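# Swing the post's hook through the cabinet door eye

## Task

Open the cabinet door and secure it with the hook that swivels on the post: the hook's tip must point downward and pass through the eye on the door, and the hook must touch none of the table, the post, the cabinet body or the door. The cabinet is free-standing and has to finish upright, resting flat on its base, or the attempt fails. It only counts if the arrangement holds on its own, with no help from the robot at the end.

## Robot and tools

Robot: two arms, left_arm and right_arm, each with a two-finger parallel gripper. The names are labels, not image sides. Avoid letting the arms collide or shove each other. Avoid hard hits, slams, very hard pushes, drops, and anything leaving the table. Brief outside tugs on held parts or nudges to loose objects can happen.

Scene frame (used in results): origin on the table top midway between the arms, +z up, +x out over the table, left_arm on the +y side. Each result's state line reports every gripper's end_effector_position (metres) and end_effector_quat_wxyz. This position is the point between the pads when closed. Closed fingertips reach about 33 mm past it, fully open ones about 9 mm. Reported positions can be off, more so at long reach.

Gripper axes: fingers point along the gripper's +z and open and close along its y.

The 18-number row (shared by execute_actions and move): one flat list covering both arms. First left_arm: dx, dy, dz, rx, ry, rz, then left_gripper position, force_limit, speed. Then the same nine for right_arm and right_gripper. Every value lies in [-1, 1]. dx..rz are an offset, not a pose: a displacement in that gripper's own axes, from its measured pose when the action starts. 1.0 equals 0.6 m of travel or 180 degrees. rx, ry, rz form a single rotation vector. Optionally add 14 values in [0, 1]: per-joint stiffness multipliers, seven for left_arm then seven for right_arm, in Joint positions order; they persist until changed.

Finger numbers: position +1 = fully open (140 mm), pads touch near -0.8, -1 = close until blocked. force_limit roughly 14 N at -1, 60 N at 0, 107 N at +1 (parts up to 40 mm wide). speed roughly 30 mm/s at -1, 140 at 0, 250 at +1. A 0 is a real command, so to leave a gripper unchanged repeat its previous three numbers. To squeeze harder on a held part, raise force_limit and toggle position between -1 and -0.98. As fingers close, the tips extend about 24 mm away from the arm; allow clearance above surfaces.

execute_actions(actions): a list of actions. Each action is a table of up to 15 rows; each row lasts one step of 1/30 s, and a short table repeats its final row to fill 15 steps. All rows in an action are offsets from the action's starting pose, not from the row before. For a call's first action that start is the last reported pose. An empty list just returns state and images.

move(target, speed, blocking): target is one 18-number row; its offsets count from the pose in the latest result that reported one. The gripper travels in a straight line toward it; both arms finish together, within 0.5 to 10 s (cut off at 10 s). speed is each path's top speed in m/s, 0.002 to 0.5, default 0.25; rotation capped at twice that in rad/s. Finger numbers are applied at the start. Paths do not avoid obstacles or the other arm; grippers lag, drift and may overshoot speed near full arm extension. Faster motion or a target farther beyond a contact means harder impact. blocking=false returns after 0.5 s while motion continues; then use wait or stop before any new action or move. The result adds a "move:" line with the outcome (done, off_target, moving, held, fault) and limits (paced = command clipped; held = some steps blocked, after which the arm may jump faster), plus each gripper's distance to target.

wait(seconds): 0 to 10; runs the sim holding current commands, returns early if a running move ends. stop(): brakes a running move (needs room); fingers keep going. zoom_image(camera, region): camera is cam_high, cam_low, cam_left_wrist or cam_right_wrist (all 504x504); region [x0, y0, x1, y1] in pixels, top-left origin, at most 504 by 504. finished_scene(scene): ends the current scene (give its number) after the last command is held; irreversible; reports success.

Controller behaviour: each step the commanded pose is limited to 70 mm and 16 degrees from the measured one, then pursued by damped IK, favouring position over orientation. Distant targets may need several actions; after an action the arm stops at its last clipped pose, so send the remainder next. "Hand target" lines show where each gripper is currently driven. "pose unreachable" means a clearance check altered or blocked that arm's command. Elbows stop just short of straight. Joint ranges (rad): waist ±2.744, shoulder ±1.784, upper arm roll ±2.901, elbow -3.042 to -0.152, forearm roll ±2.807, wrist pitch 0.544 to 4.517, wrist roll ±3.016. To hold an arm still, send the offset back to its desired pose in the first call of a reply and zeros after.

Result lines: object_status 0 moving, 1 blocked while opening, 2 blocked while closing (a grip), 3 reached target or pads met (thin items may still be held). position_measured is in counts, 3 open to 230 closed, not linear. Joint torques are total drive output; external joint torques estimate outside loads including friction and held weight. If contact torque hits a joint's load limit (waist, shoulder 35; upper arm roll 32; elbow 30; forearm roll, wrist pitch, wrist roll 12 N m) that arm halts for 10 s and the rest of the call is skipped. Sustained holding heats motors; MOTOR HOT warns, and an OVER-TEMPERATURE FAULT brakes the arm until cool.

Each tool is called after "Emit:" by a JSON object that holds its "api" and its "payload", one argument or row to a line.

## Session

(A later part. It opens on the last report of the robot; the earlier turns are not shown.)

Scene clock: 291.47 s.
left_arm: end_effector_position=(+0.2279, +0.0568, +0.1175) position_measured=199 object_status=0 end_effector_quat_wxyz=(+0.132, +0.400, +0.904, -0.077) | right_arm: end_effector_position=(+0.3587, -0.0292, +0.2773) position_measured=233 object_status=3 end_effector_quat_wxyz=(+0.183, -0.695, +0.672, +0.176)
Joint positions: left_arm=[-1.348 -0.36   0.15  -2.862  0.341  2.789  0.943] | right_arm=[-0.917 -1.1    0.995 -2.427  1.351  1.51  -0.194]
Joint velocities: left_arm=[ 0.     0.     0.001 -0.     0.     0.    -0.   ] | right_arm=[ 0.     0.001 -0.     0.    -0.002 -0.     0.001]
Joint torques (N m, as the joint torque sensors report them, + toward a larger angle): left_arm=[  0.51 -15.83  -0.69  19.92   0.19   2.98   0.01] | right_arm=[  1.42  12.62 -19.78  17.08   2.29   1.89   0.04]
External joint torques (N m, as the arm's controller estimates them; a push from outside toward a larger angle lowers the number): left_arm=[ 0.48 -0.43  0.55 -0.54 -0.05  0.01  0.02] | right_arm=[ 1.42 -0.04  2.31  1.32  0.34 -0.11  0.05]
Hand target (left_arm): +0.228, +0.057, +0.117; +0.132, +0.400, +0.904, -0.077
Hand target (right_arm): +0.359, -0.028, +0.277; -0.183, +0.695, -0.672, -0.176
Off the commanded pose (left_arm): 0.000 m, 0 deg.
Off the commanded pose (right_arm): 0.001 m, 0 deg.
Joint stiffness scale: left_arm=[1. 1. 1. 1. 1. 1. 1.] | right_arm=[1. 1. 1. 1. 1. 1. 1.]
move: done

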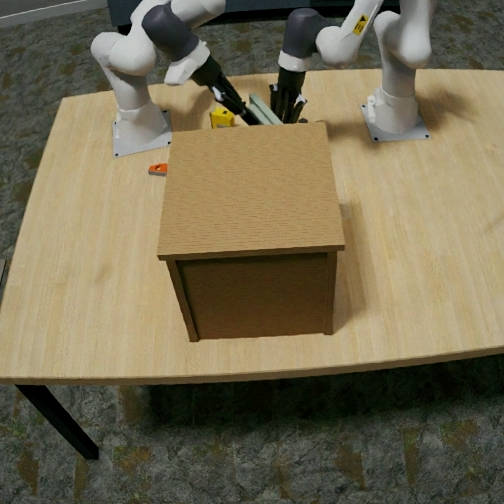

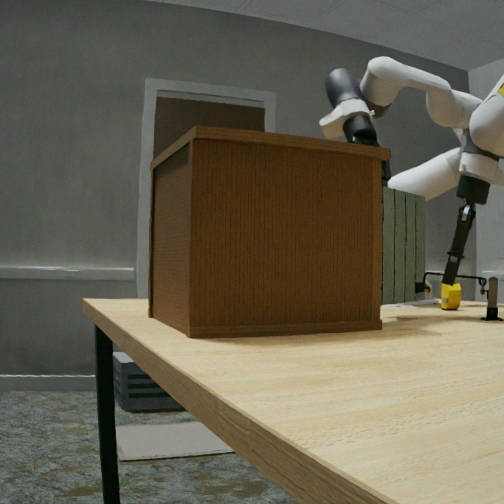

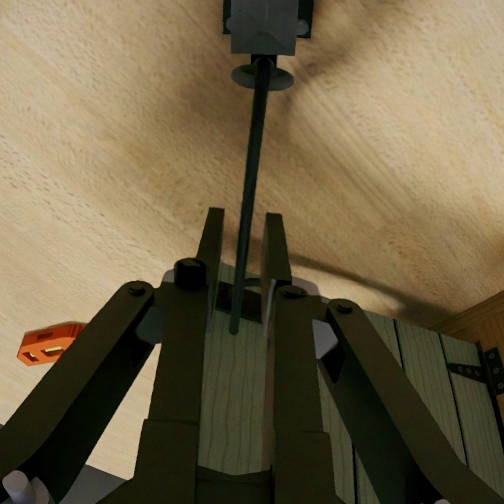

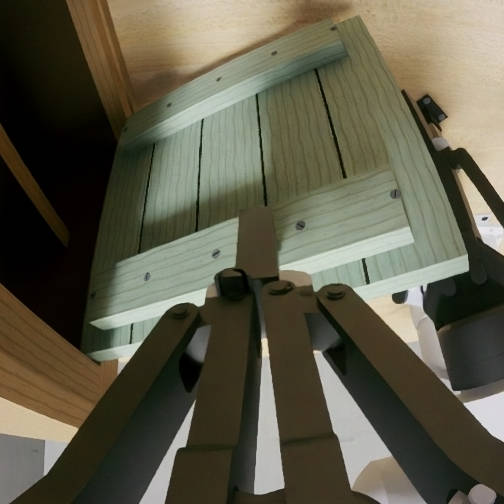

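Emit:
{"api": "move", "payload": {
  "target": [0,0,0,0,0,0,-1,-0.8,-0.5,-0.002,0,0.001,0,0,0,-1,0,1]
}}

Emit:
{"api": "move", "payload": {
  "target": [-0.001,0.010,-0.004,-0.008,0,-0.027,-1,-0.8,-0.5,-0.002,0,0.001,0,0,0,-1,0,1],
  "speed": 0.03
}}

Emit:
{"api": "move", "payload": {
  "target": [0.004,0,0.017,0,0,0,-1,-0.8,-0.5,-0.002,0,0.001,0,0,0,-1,0,1],
  "speed": 0.015
}}

Emit:
{"api": "zoom_image", "payload": {
  "camera": "cam_low",
  "region": [394, 250, 464, 320]
}}

Scene clock: 304.70 s.
left_arm: end_effector_position=(+0.2279, +0.0568, +0.1175) position_measured=224 object_status=2 end_effector_quat_wxyz=(+0.132, +0.400, +0.904, -0.077) | right_arm: end_effector_position=(+0.3587, -0.0291, +0.2773) position_measured=233 object_status=3 end_effector_quat_wxyz=(+0.183, -0.696, +0.672, +0.176)
Joint positions: left_arm=[-1.348 -0.36   0.15  -2.862  0.341  2.789  0.943] | right_arm=[-0.917 -1.1    0.995 -2.427  1.351  1.51  -0.194]
Joint velocities: left_arm=[ 0.001 -0.001 -0.     0.001  0.001  0.001  0.   ] | right_arm=[ 0.    -0.    -0.     0.001  0.001  0.    -0.001]
Joint torques (N m, as the joint torque sensors report them, + toward a larger angle): left_arm=[  0.53 -15.08  -0.85  20.09   0.22   2.99   0.  ] | right_arm=[  2.02  12.19 -20.06  16.98   2.29   1.87   0.02]
External joint torques (N m, as the arm's controller estimates them; a push from outside toward a larger angle lowers the number): left_arm=[ 0.49  0.39  0.38 -0.41 -0.01  0.01  0.01] | right_arm=[ 1.98 -0.45  2.02  1.18  0.34 -0.13  0.04]
Hand target (left_arm): +0.228, +0.057, +0.117; +0.132, +0.400, +0.904, -0.077
Hand target (right_arm): +0.359, -0.028, +0.277; -0.183, +0.695, -0.672, -0.176
Off the commanded pose (left_arm): 0.000 m, 0 deg.
Off the commanded pose (right_arm): 0.001 m, 0 deg.
Joint stiffness scale: left_arm=[1. 1. 1. 1. 1. 1. 1.] | right_arm=[1. 1. 1. 1. 1. 1. 1.]
move: done

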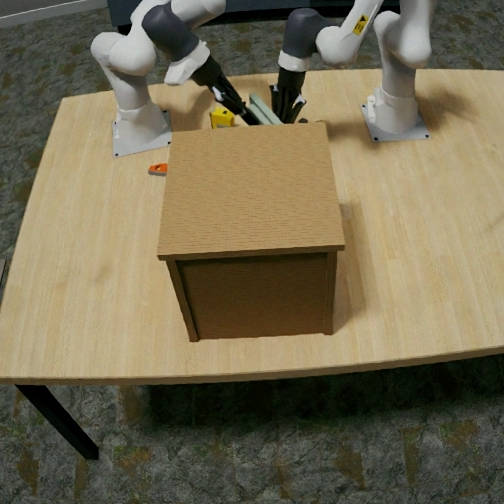

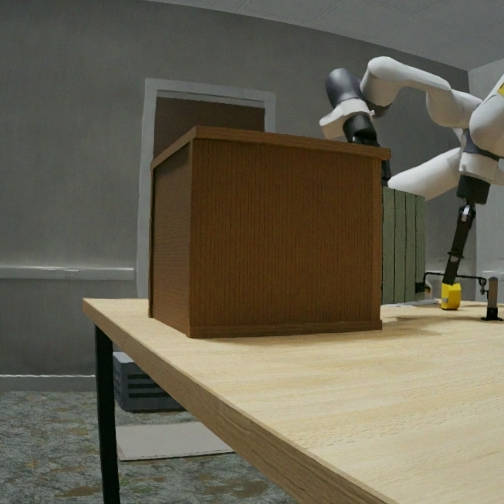

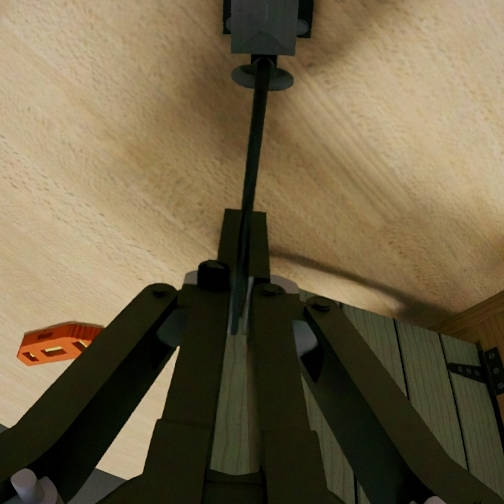

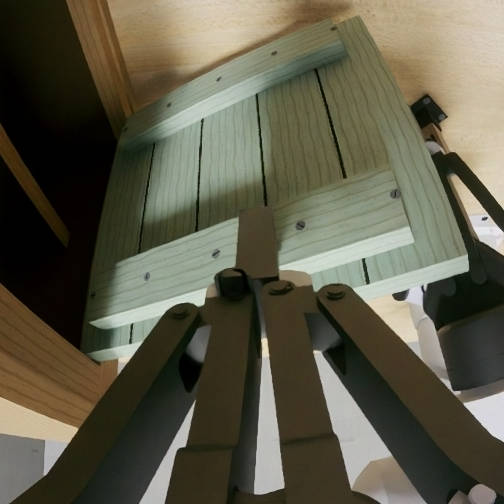

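Scene clock: 306.40 s.
left_arm: end_effector_position=(+0.2315, +0.0608, +0.1187) position_measured=224 object_status=2 end_effector_quat_wxyz=(+0.134, +0.369, +0.917, -0.071) | right_arm: end_effector_position=(+0.3586, -0.0290, +0.2773) position_measured=233 object_status=3 end_effector_quat_wxyz=(+0.183, -0.696, +0.672, +0.176)
Joint positions: left_arm=[-1.3   -0.365  0.097 -2.859  0.34   2.769  0.872] | right_arm=[-0.917 -1.1    0.995 -2.427  1.351  1.51  -0.194]
Joint velocities: left_arm=[ 0.008  0.001 -0.008  0.001 -0.    -0.005 -0.028] | right_arm=[-0.    -0.002  0.     0.    -0.002  0.001 -0.002]
Joint torques (N m, as the joint torque sensors report them, + toward a larger angle): left_arm=[  1.73 -16.53  -1.97  20.76  -0.9    2.29  -0.24] | right_arm=[  0.77  12.3  -19.94  16.7    2.17   1.93   0.06]
External joint torques (N m, as the arm's controller estimates them; a push from outside toward a larger angle lowers the number): left_arm=[ 1.75 -1.15 -1.07  0.25 -1.12 -0.65 -0.22] | right_arm=[ 0.8  -0.31  2.06  0.99  0.23 -0.06  0.07]
Hand target (left_arm): +0.232, +0.061, +0.120; +0.133, +0.360, +0.920, -0.072
Hand target (right_arm): +0.359, -0.028, +0.277; -0.183, +0.696, -0.672, -0.176
Off the commanded pose (left_arm): 0.001 m, 1 deg.
Off the commanded pose (right_arm): 0.001 m, 0 deg.
Joint stiffness scale: left_arm=[1. 1. 1. 1. 1. 1. 1.] | right_arm=[1. 1. 1. 1. 1. 1. 1.]
move: done

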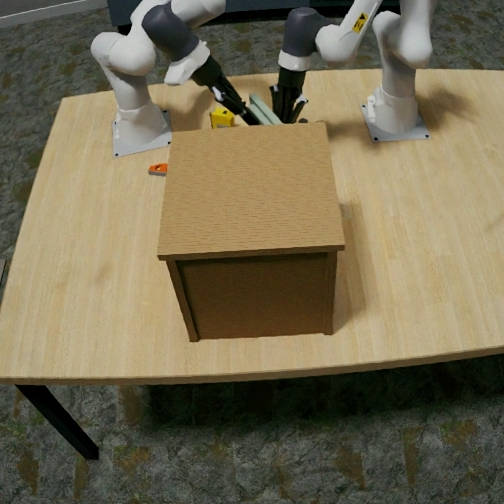

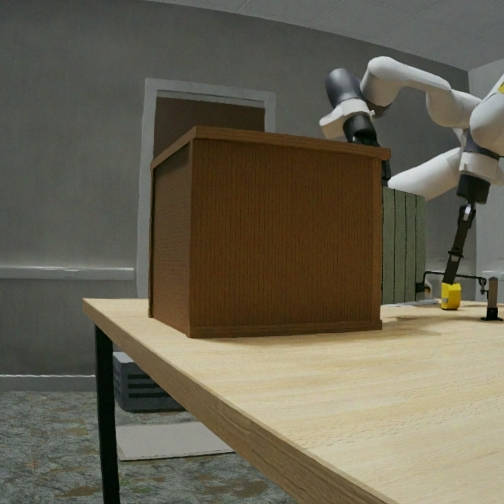

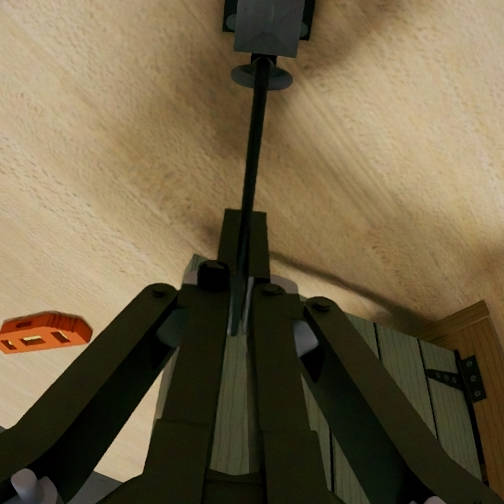

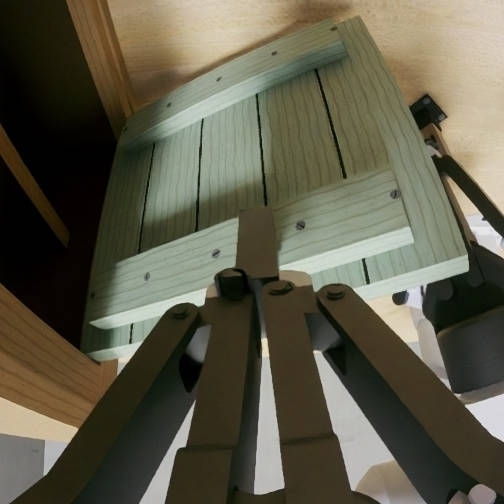

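Scene clock: 307.33 s.
left_arm: end_effector_position=(+0.2321, +0.0595, +0.1097) position_measured=224 object_status=2 end_effector_quat_wxyz=(+0.134, +0.370, +0.916, -0.071) | right_arm: end_effector_position=(+0.3586, -0.0289, +0.2773) position_measured=233 object_status=3 end_effector_quat_wxyz=(+0.182, -0.696, +0.672, +0.176)
Joint positions: left_arm=[-1.287 -0.333  0.088 -2.861  0.348  2.804  0.867] | right_arm=[-0.917 -1.1    0.995 -2.427  1.351  1.51  -0.194]
Joint velocities: left_arm=[ 0.009  0.006 -0.01  -0.002 -0.     0.012 -0.002] | right_arm=[ 0.001  0.    -0.001 -0.001  0.001  0.     0.001]
Joint torques (N m, as the joint torque sensors report them, + toward a larger angle): left_arm=[  1.32 -15.19  -1.21  17.82   1.15   3.36  -0.23] | right_arm=[  1.11  11.77 -20.73  16.88   2.14   1.87   0.03]
External joint torques (N m, as the arm's controller estimates them; a push from outside toward a larger angle lowers the number): left_arm=[ 1.37  0.99 -0.45 -2.36  0.97  0.4  -0.22] | right_arm=[ 1.11 -0.9   1.34  1.15  0.2  -0.12  0.04]
Hand target (left_arm): +0.232, +0.060, +0.108; +0.134, +0.369, +0.917, -0.071
Hand target (right_arm): +0.359, -0.028, +0.277; -0.183, +0.696, -0.672, -0.176
Off the commanded pose (left_arm): 0.002 m, 0 deg.
Off the commanded pose (right_arm): 0.001 m, 0 deg.
Joint stiffness scale: left_arm=[1. 1. 1. 1. 1. 1. 1.] | right_arm=[1. 1. 1. 1. 1. 1. 1.]
move: done

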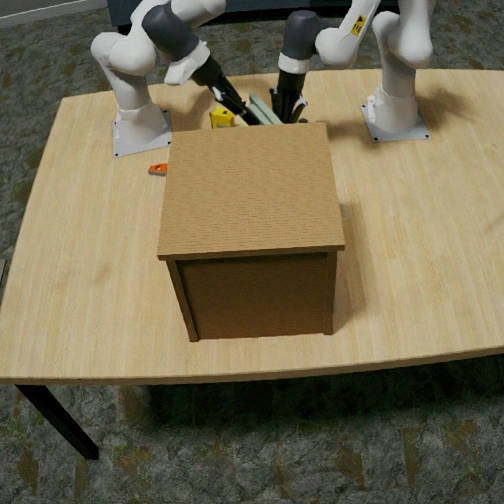

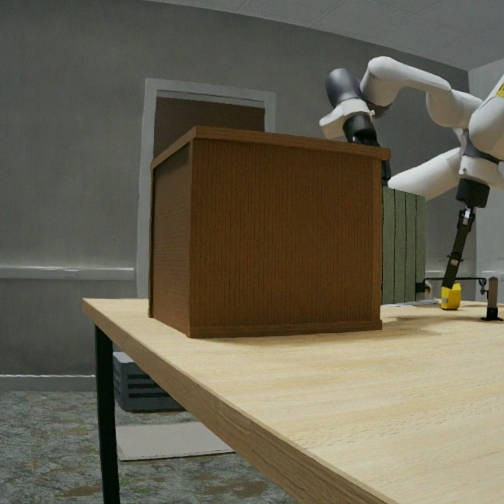

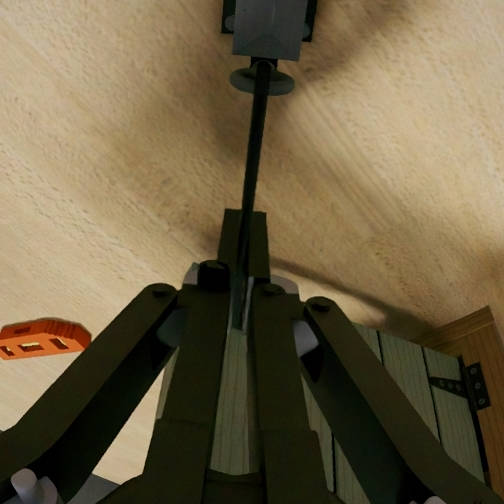

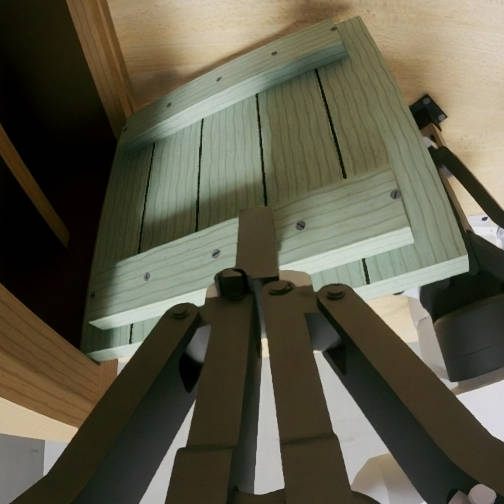

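Region (394, 250, 464, 320) of cam_low's 504x504 image, scaled by 7.200, with more detail than that image has.

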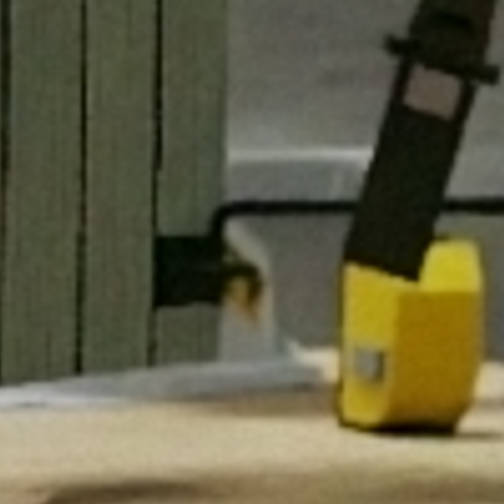

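Emit:
{"api": "move", "payload": {
  "target": [0.004,0,0.013,0,0,0,-1,-0.8,-0.5,-0.002,0,0.001,0,0,0,-1,0,1],
  "speed": 0.015
}}

Emit:
{"api": "move", "payload": {
  "target": [0,0,0,0,0,0,-0.3,-0.8,-0.5,0.03,0,-0.017,0,0,0,-1,0,1],
  "speed": 0.02
}}

Emit:
{"api": "move", "payload": {
  "target": [-0.02,0,-0.1,0,0,0,-0.3,-0.8,-0.5,0.05,0,-0.1,0,0,0,-1,0,1],
  "speed": 0.1
}}

Emit:
{"api": "zoom_image", "payload": {
  "camera": "cam_left_wrist",
  "region": [170, 160, 330, 320]
}}

Emit:
{"api": "zoom_image", "payload": {
  "camera": "cam_low",
  "region": [394, 250, 504, 330]
}}

Scene clock: 318.00 s.
left_arm: end_effector_position=(+0.2320, +0.0590, +0.1027) position_measured=224 object_status=2 end_effector_quat_wxyz=(+0.134, +0.372, +0.916, -0.071) | right_arm: end_effector_position=(+0.3586, -0.0288, +0.2773) position_measured=233 object_status=3 end_effector_quat_wxyz=(+0.182, -0.696, +0.672, +0.176)
Joint positions: left_arm=[-1.275 -0.309  0.079 -2.863  0.356  2.83   0.864] | right_arm=[-0.917 -1.1    0.996 -2.426  1.351  1.51  -0.194]
Joint velocities: left_arm=[ 0.009  0.005 -0.011 -0.004  0.     0.01  -0.001] | right_arm=[ 0.     0.001 -0.001 -0.    -0.     0.    -0.001]
Joint torques (N m, as the joint torque sensors report them, + toward a larger angle): left_arm=[  2.15 -16.22  -1.21  18.49   1.12   3.34  -0.3 ] | right_arm=[  1.19  12.47 -20.    17.13   2.32   1.93  -0.01]
External joint torques (N m, as the arm's controller estimates them; a push from outside toward a larger angle lowers the number): left_arm=[ 2.22  0.37 -0.55 -1.22  0.97  0.41 -0.28] | right_arm=[ 1.25 -0.22  2.12  1.42  0.38 -0.07  0.01]
Hand target (left_arm): +0.232, +0.059, +0.101; +0.134, +0.370, +0.916, -0.071
Hand target (right_arm): +0.359, -0.028, +0.277; -0.182, +0.696, -0.672, -0.176
Off the commanded pose (left_arm): 0.001 m, 0 deg.
Off the commanded pose (right_arm): 0.001 m, 0 deg.
Joint stiffness scale: left_arm=[1. 1. 1. 1. 1. 1. 1.] | right_arm=[1. 1. 1. 1. 1. 1. 1.]
move: done

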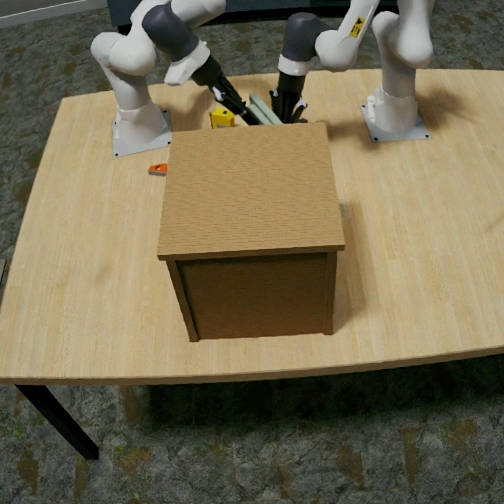

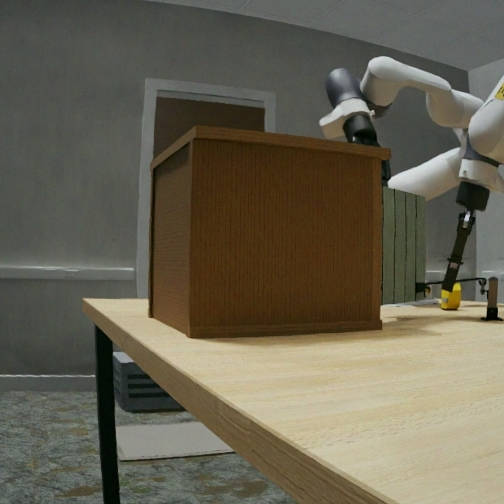

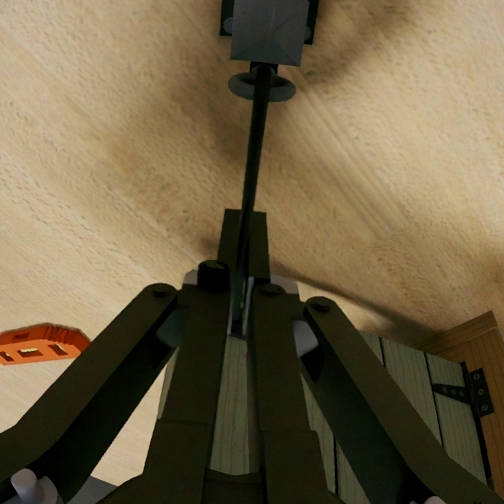

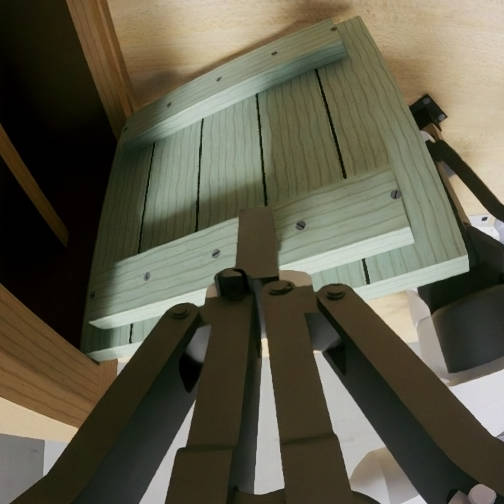

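Scene clock: 319.30 s.
left_arm: end_effector_position=(+0.2320, +0.0590, +0.1026) position_measured=167 object_status=3 end_effector_quat_wxyz=(+0.134, +0.372, +0.916, -0.071) | right_arm: end_effector_position=(+0.3604, -0.0479, +0.2778) position_measured=233 object_status=3 end_effector_quat_wxyz=(+0.183, -0.692, +0.675, +0.176)
Joint positions: left_arm=[-1.275 -0.309  0.079 -2.863  0.356  2.83   0.864] | right_arm=[-0.917 -1.09   0.966 -2.452  1.323  1.509 -0.218]
Joint velocities: left_arm=[ 0.    -0.001 -0.001 -0.001 -0.001 -0.002 -0.001] | right_arm=[-0.     0.005 -0.002 -0.002 -0.007 -0.    -0.014]
Joint torques (N m, as the joint torque sensors report them, + toward a larger angle): left_arm=[  0.33 -16.91  -0.47  18.91   0.08   2.93   0.08] | right_arm=[  0.76  12.49 -20.68  16.12   0.9    1.39  -0.58]
External joint torques (N m, as the arm's controller estimates them; a push from outside toward a larger angle lowers the number): left_arm=[ 0.36 -0.24  0.18 -0.85 -0.07 -0.01  0.09] | right_arm=[ 0.76  0.78  0.62 -0.11 -1.04 -0.58 -0.57]
Hand target (left_arm): +0.232, +0.059, +0.103; +0.134, +0.372, +0.916, -0.071
Hand target (right_arm): +0.359, -0.049, +0.277; -0.182, +0.696, -0.672, -0.176
Off the commanded pose (left_arm): 0.000 m, 0 deg.
Off the commanded pose (right_arm): 0.002 m, 1 deg.
Joint stiffness scale: left_arm=[1. 1. 1. 1. 1. 1. 1.] | right_arm=[1. 1. 1. 1. 1. 1. 1.]
move: done

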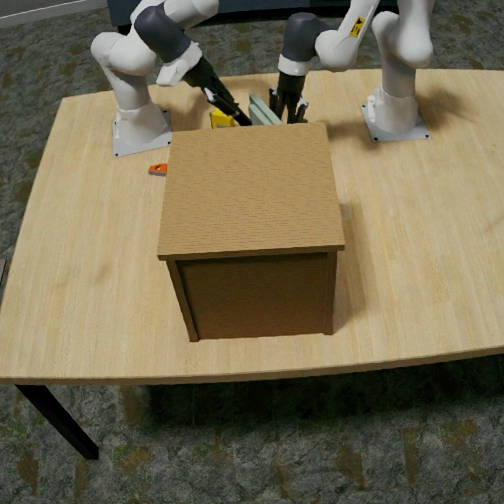

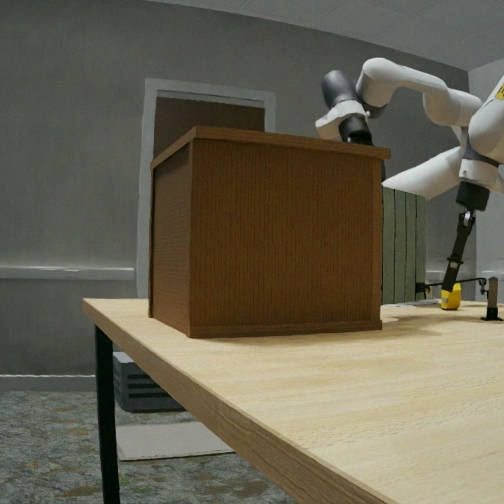

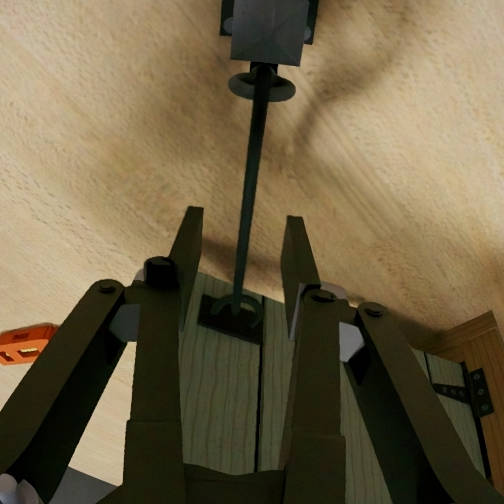

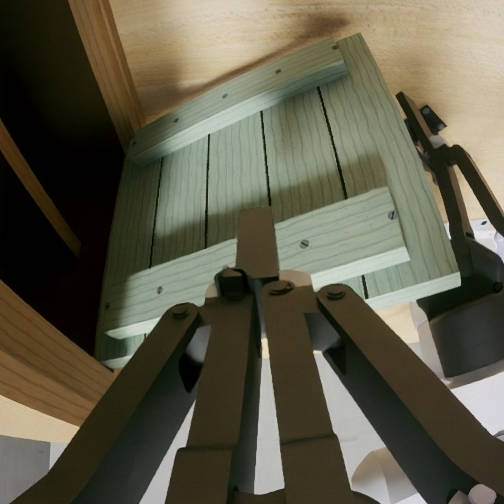

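Scene clock: 320.60 s.
left_arm: end_effector_position=(+0.2288, +0.0636, +0.1635) position_measured=167 object_status=3 end_effector_quat_wxyz=(+0.134, +0.369, +0.917, -0.072) | right_arm: end_effector_position=(+0.3625, -0.1044, +0.3146) position_measured=233 object_status=3 end_effector_quat_wxyz=(+0.184, -0.688, +0.680, +0.176)
Joint positions: left_arm=[-1.34  -0.5    0.112 -2.83   0.292  2.607  0.912] | right_arm=[-0.93  -1.042  0.816 -2.447  1.179  1.451 -0.262]
Joint velocities: left_arm=[-0.004 -0.001  0.004  0.    -0.001 -0.012  0.006] | right_arm=[ 0.003  0.001 -0.     0.001 -0.005 -0.001 -0.008]
Joint torques (N m, as the joint torque sensors report them, + toward a larger angle): left_arm=[ -0.54 -13.45   0.02  22.36   0.07   2.4    0.4 ] | right_arm=[  2.13   9.13 -19.21  19.14   0.98   1.23  -0.58]
External joint torques (N m, as the arm's controller estimates them; a push from outside toward a larger angle lowers the number): left_arm=[-0.57 -0.72  1.47 -0.12 -0.35 -0.56  0.41] | right_arm=[ 2.11  0.16 -0.55  0.87 -1.02 -0.68 -0.57]
Hand target (left_arm): +0.229, +0.064, +0.164; +0.134, +0.372, +0.916, -0.071
Hand target (right_arm): +0.361, -0.104, +0.315; -0.183, +0.692, -0.676, -0.176
Off the commanded pose (left_arm): 0.001 m, 0 deg.
Off the commanded pose (right_arm): 0.002 m, 1 deg.
Joint stiffness scale: left_arm=[1. 1. 1. 1. 1. 1. 1.] | right_arm=[1. 1. 1. 1. 1. 1. 1.]
move: done

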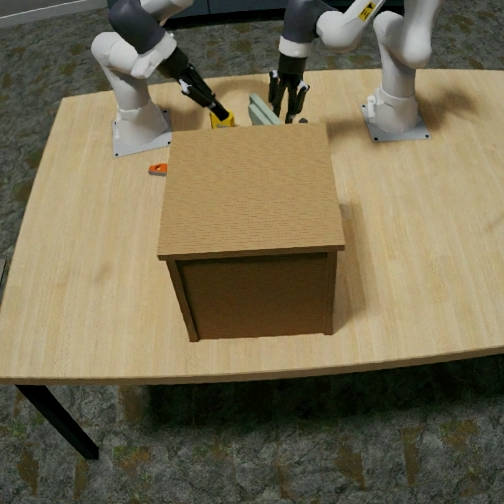

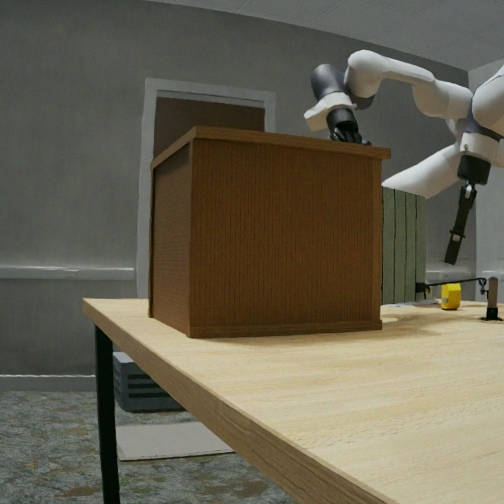

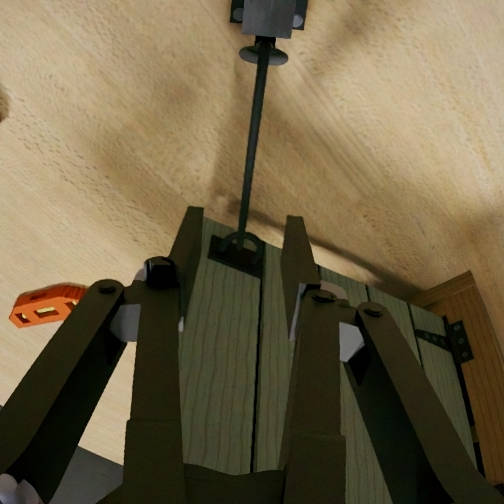

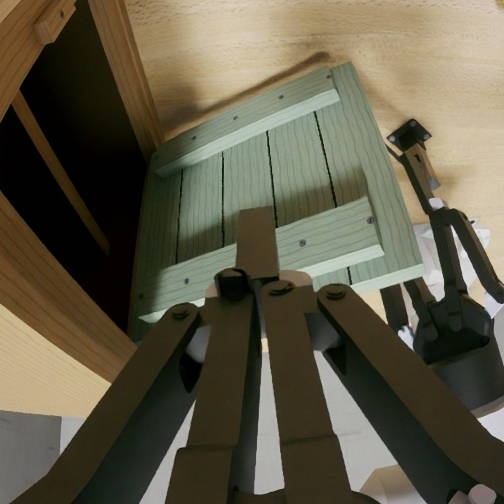

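Region (170, 160, 330, 320) of cam_left_wrist's 504x504 image, scaled by 3.150, with more detail than that image has.

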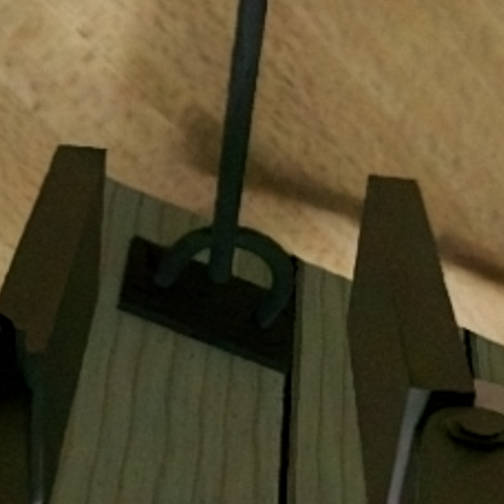

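Region (394, 250, 504, 330) of cam_low's 504x504 image, scaled by 4.582, with more detail than that image has; it fills the top 367 rows of this view, and the rest is white.

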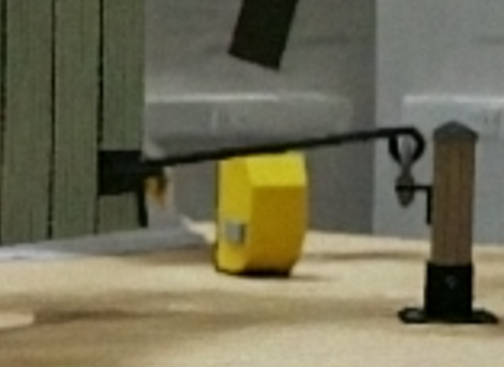

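Seated and clear.

Emit:
{"api": "finished_scene", "payload": {
  "scene": 1
}}

The scene is finished: the task was done.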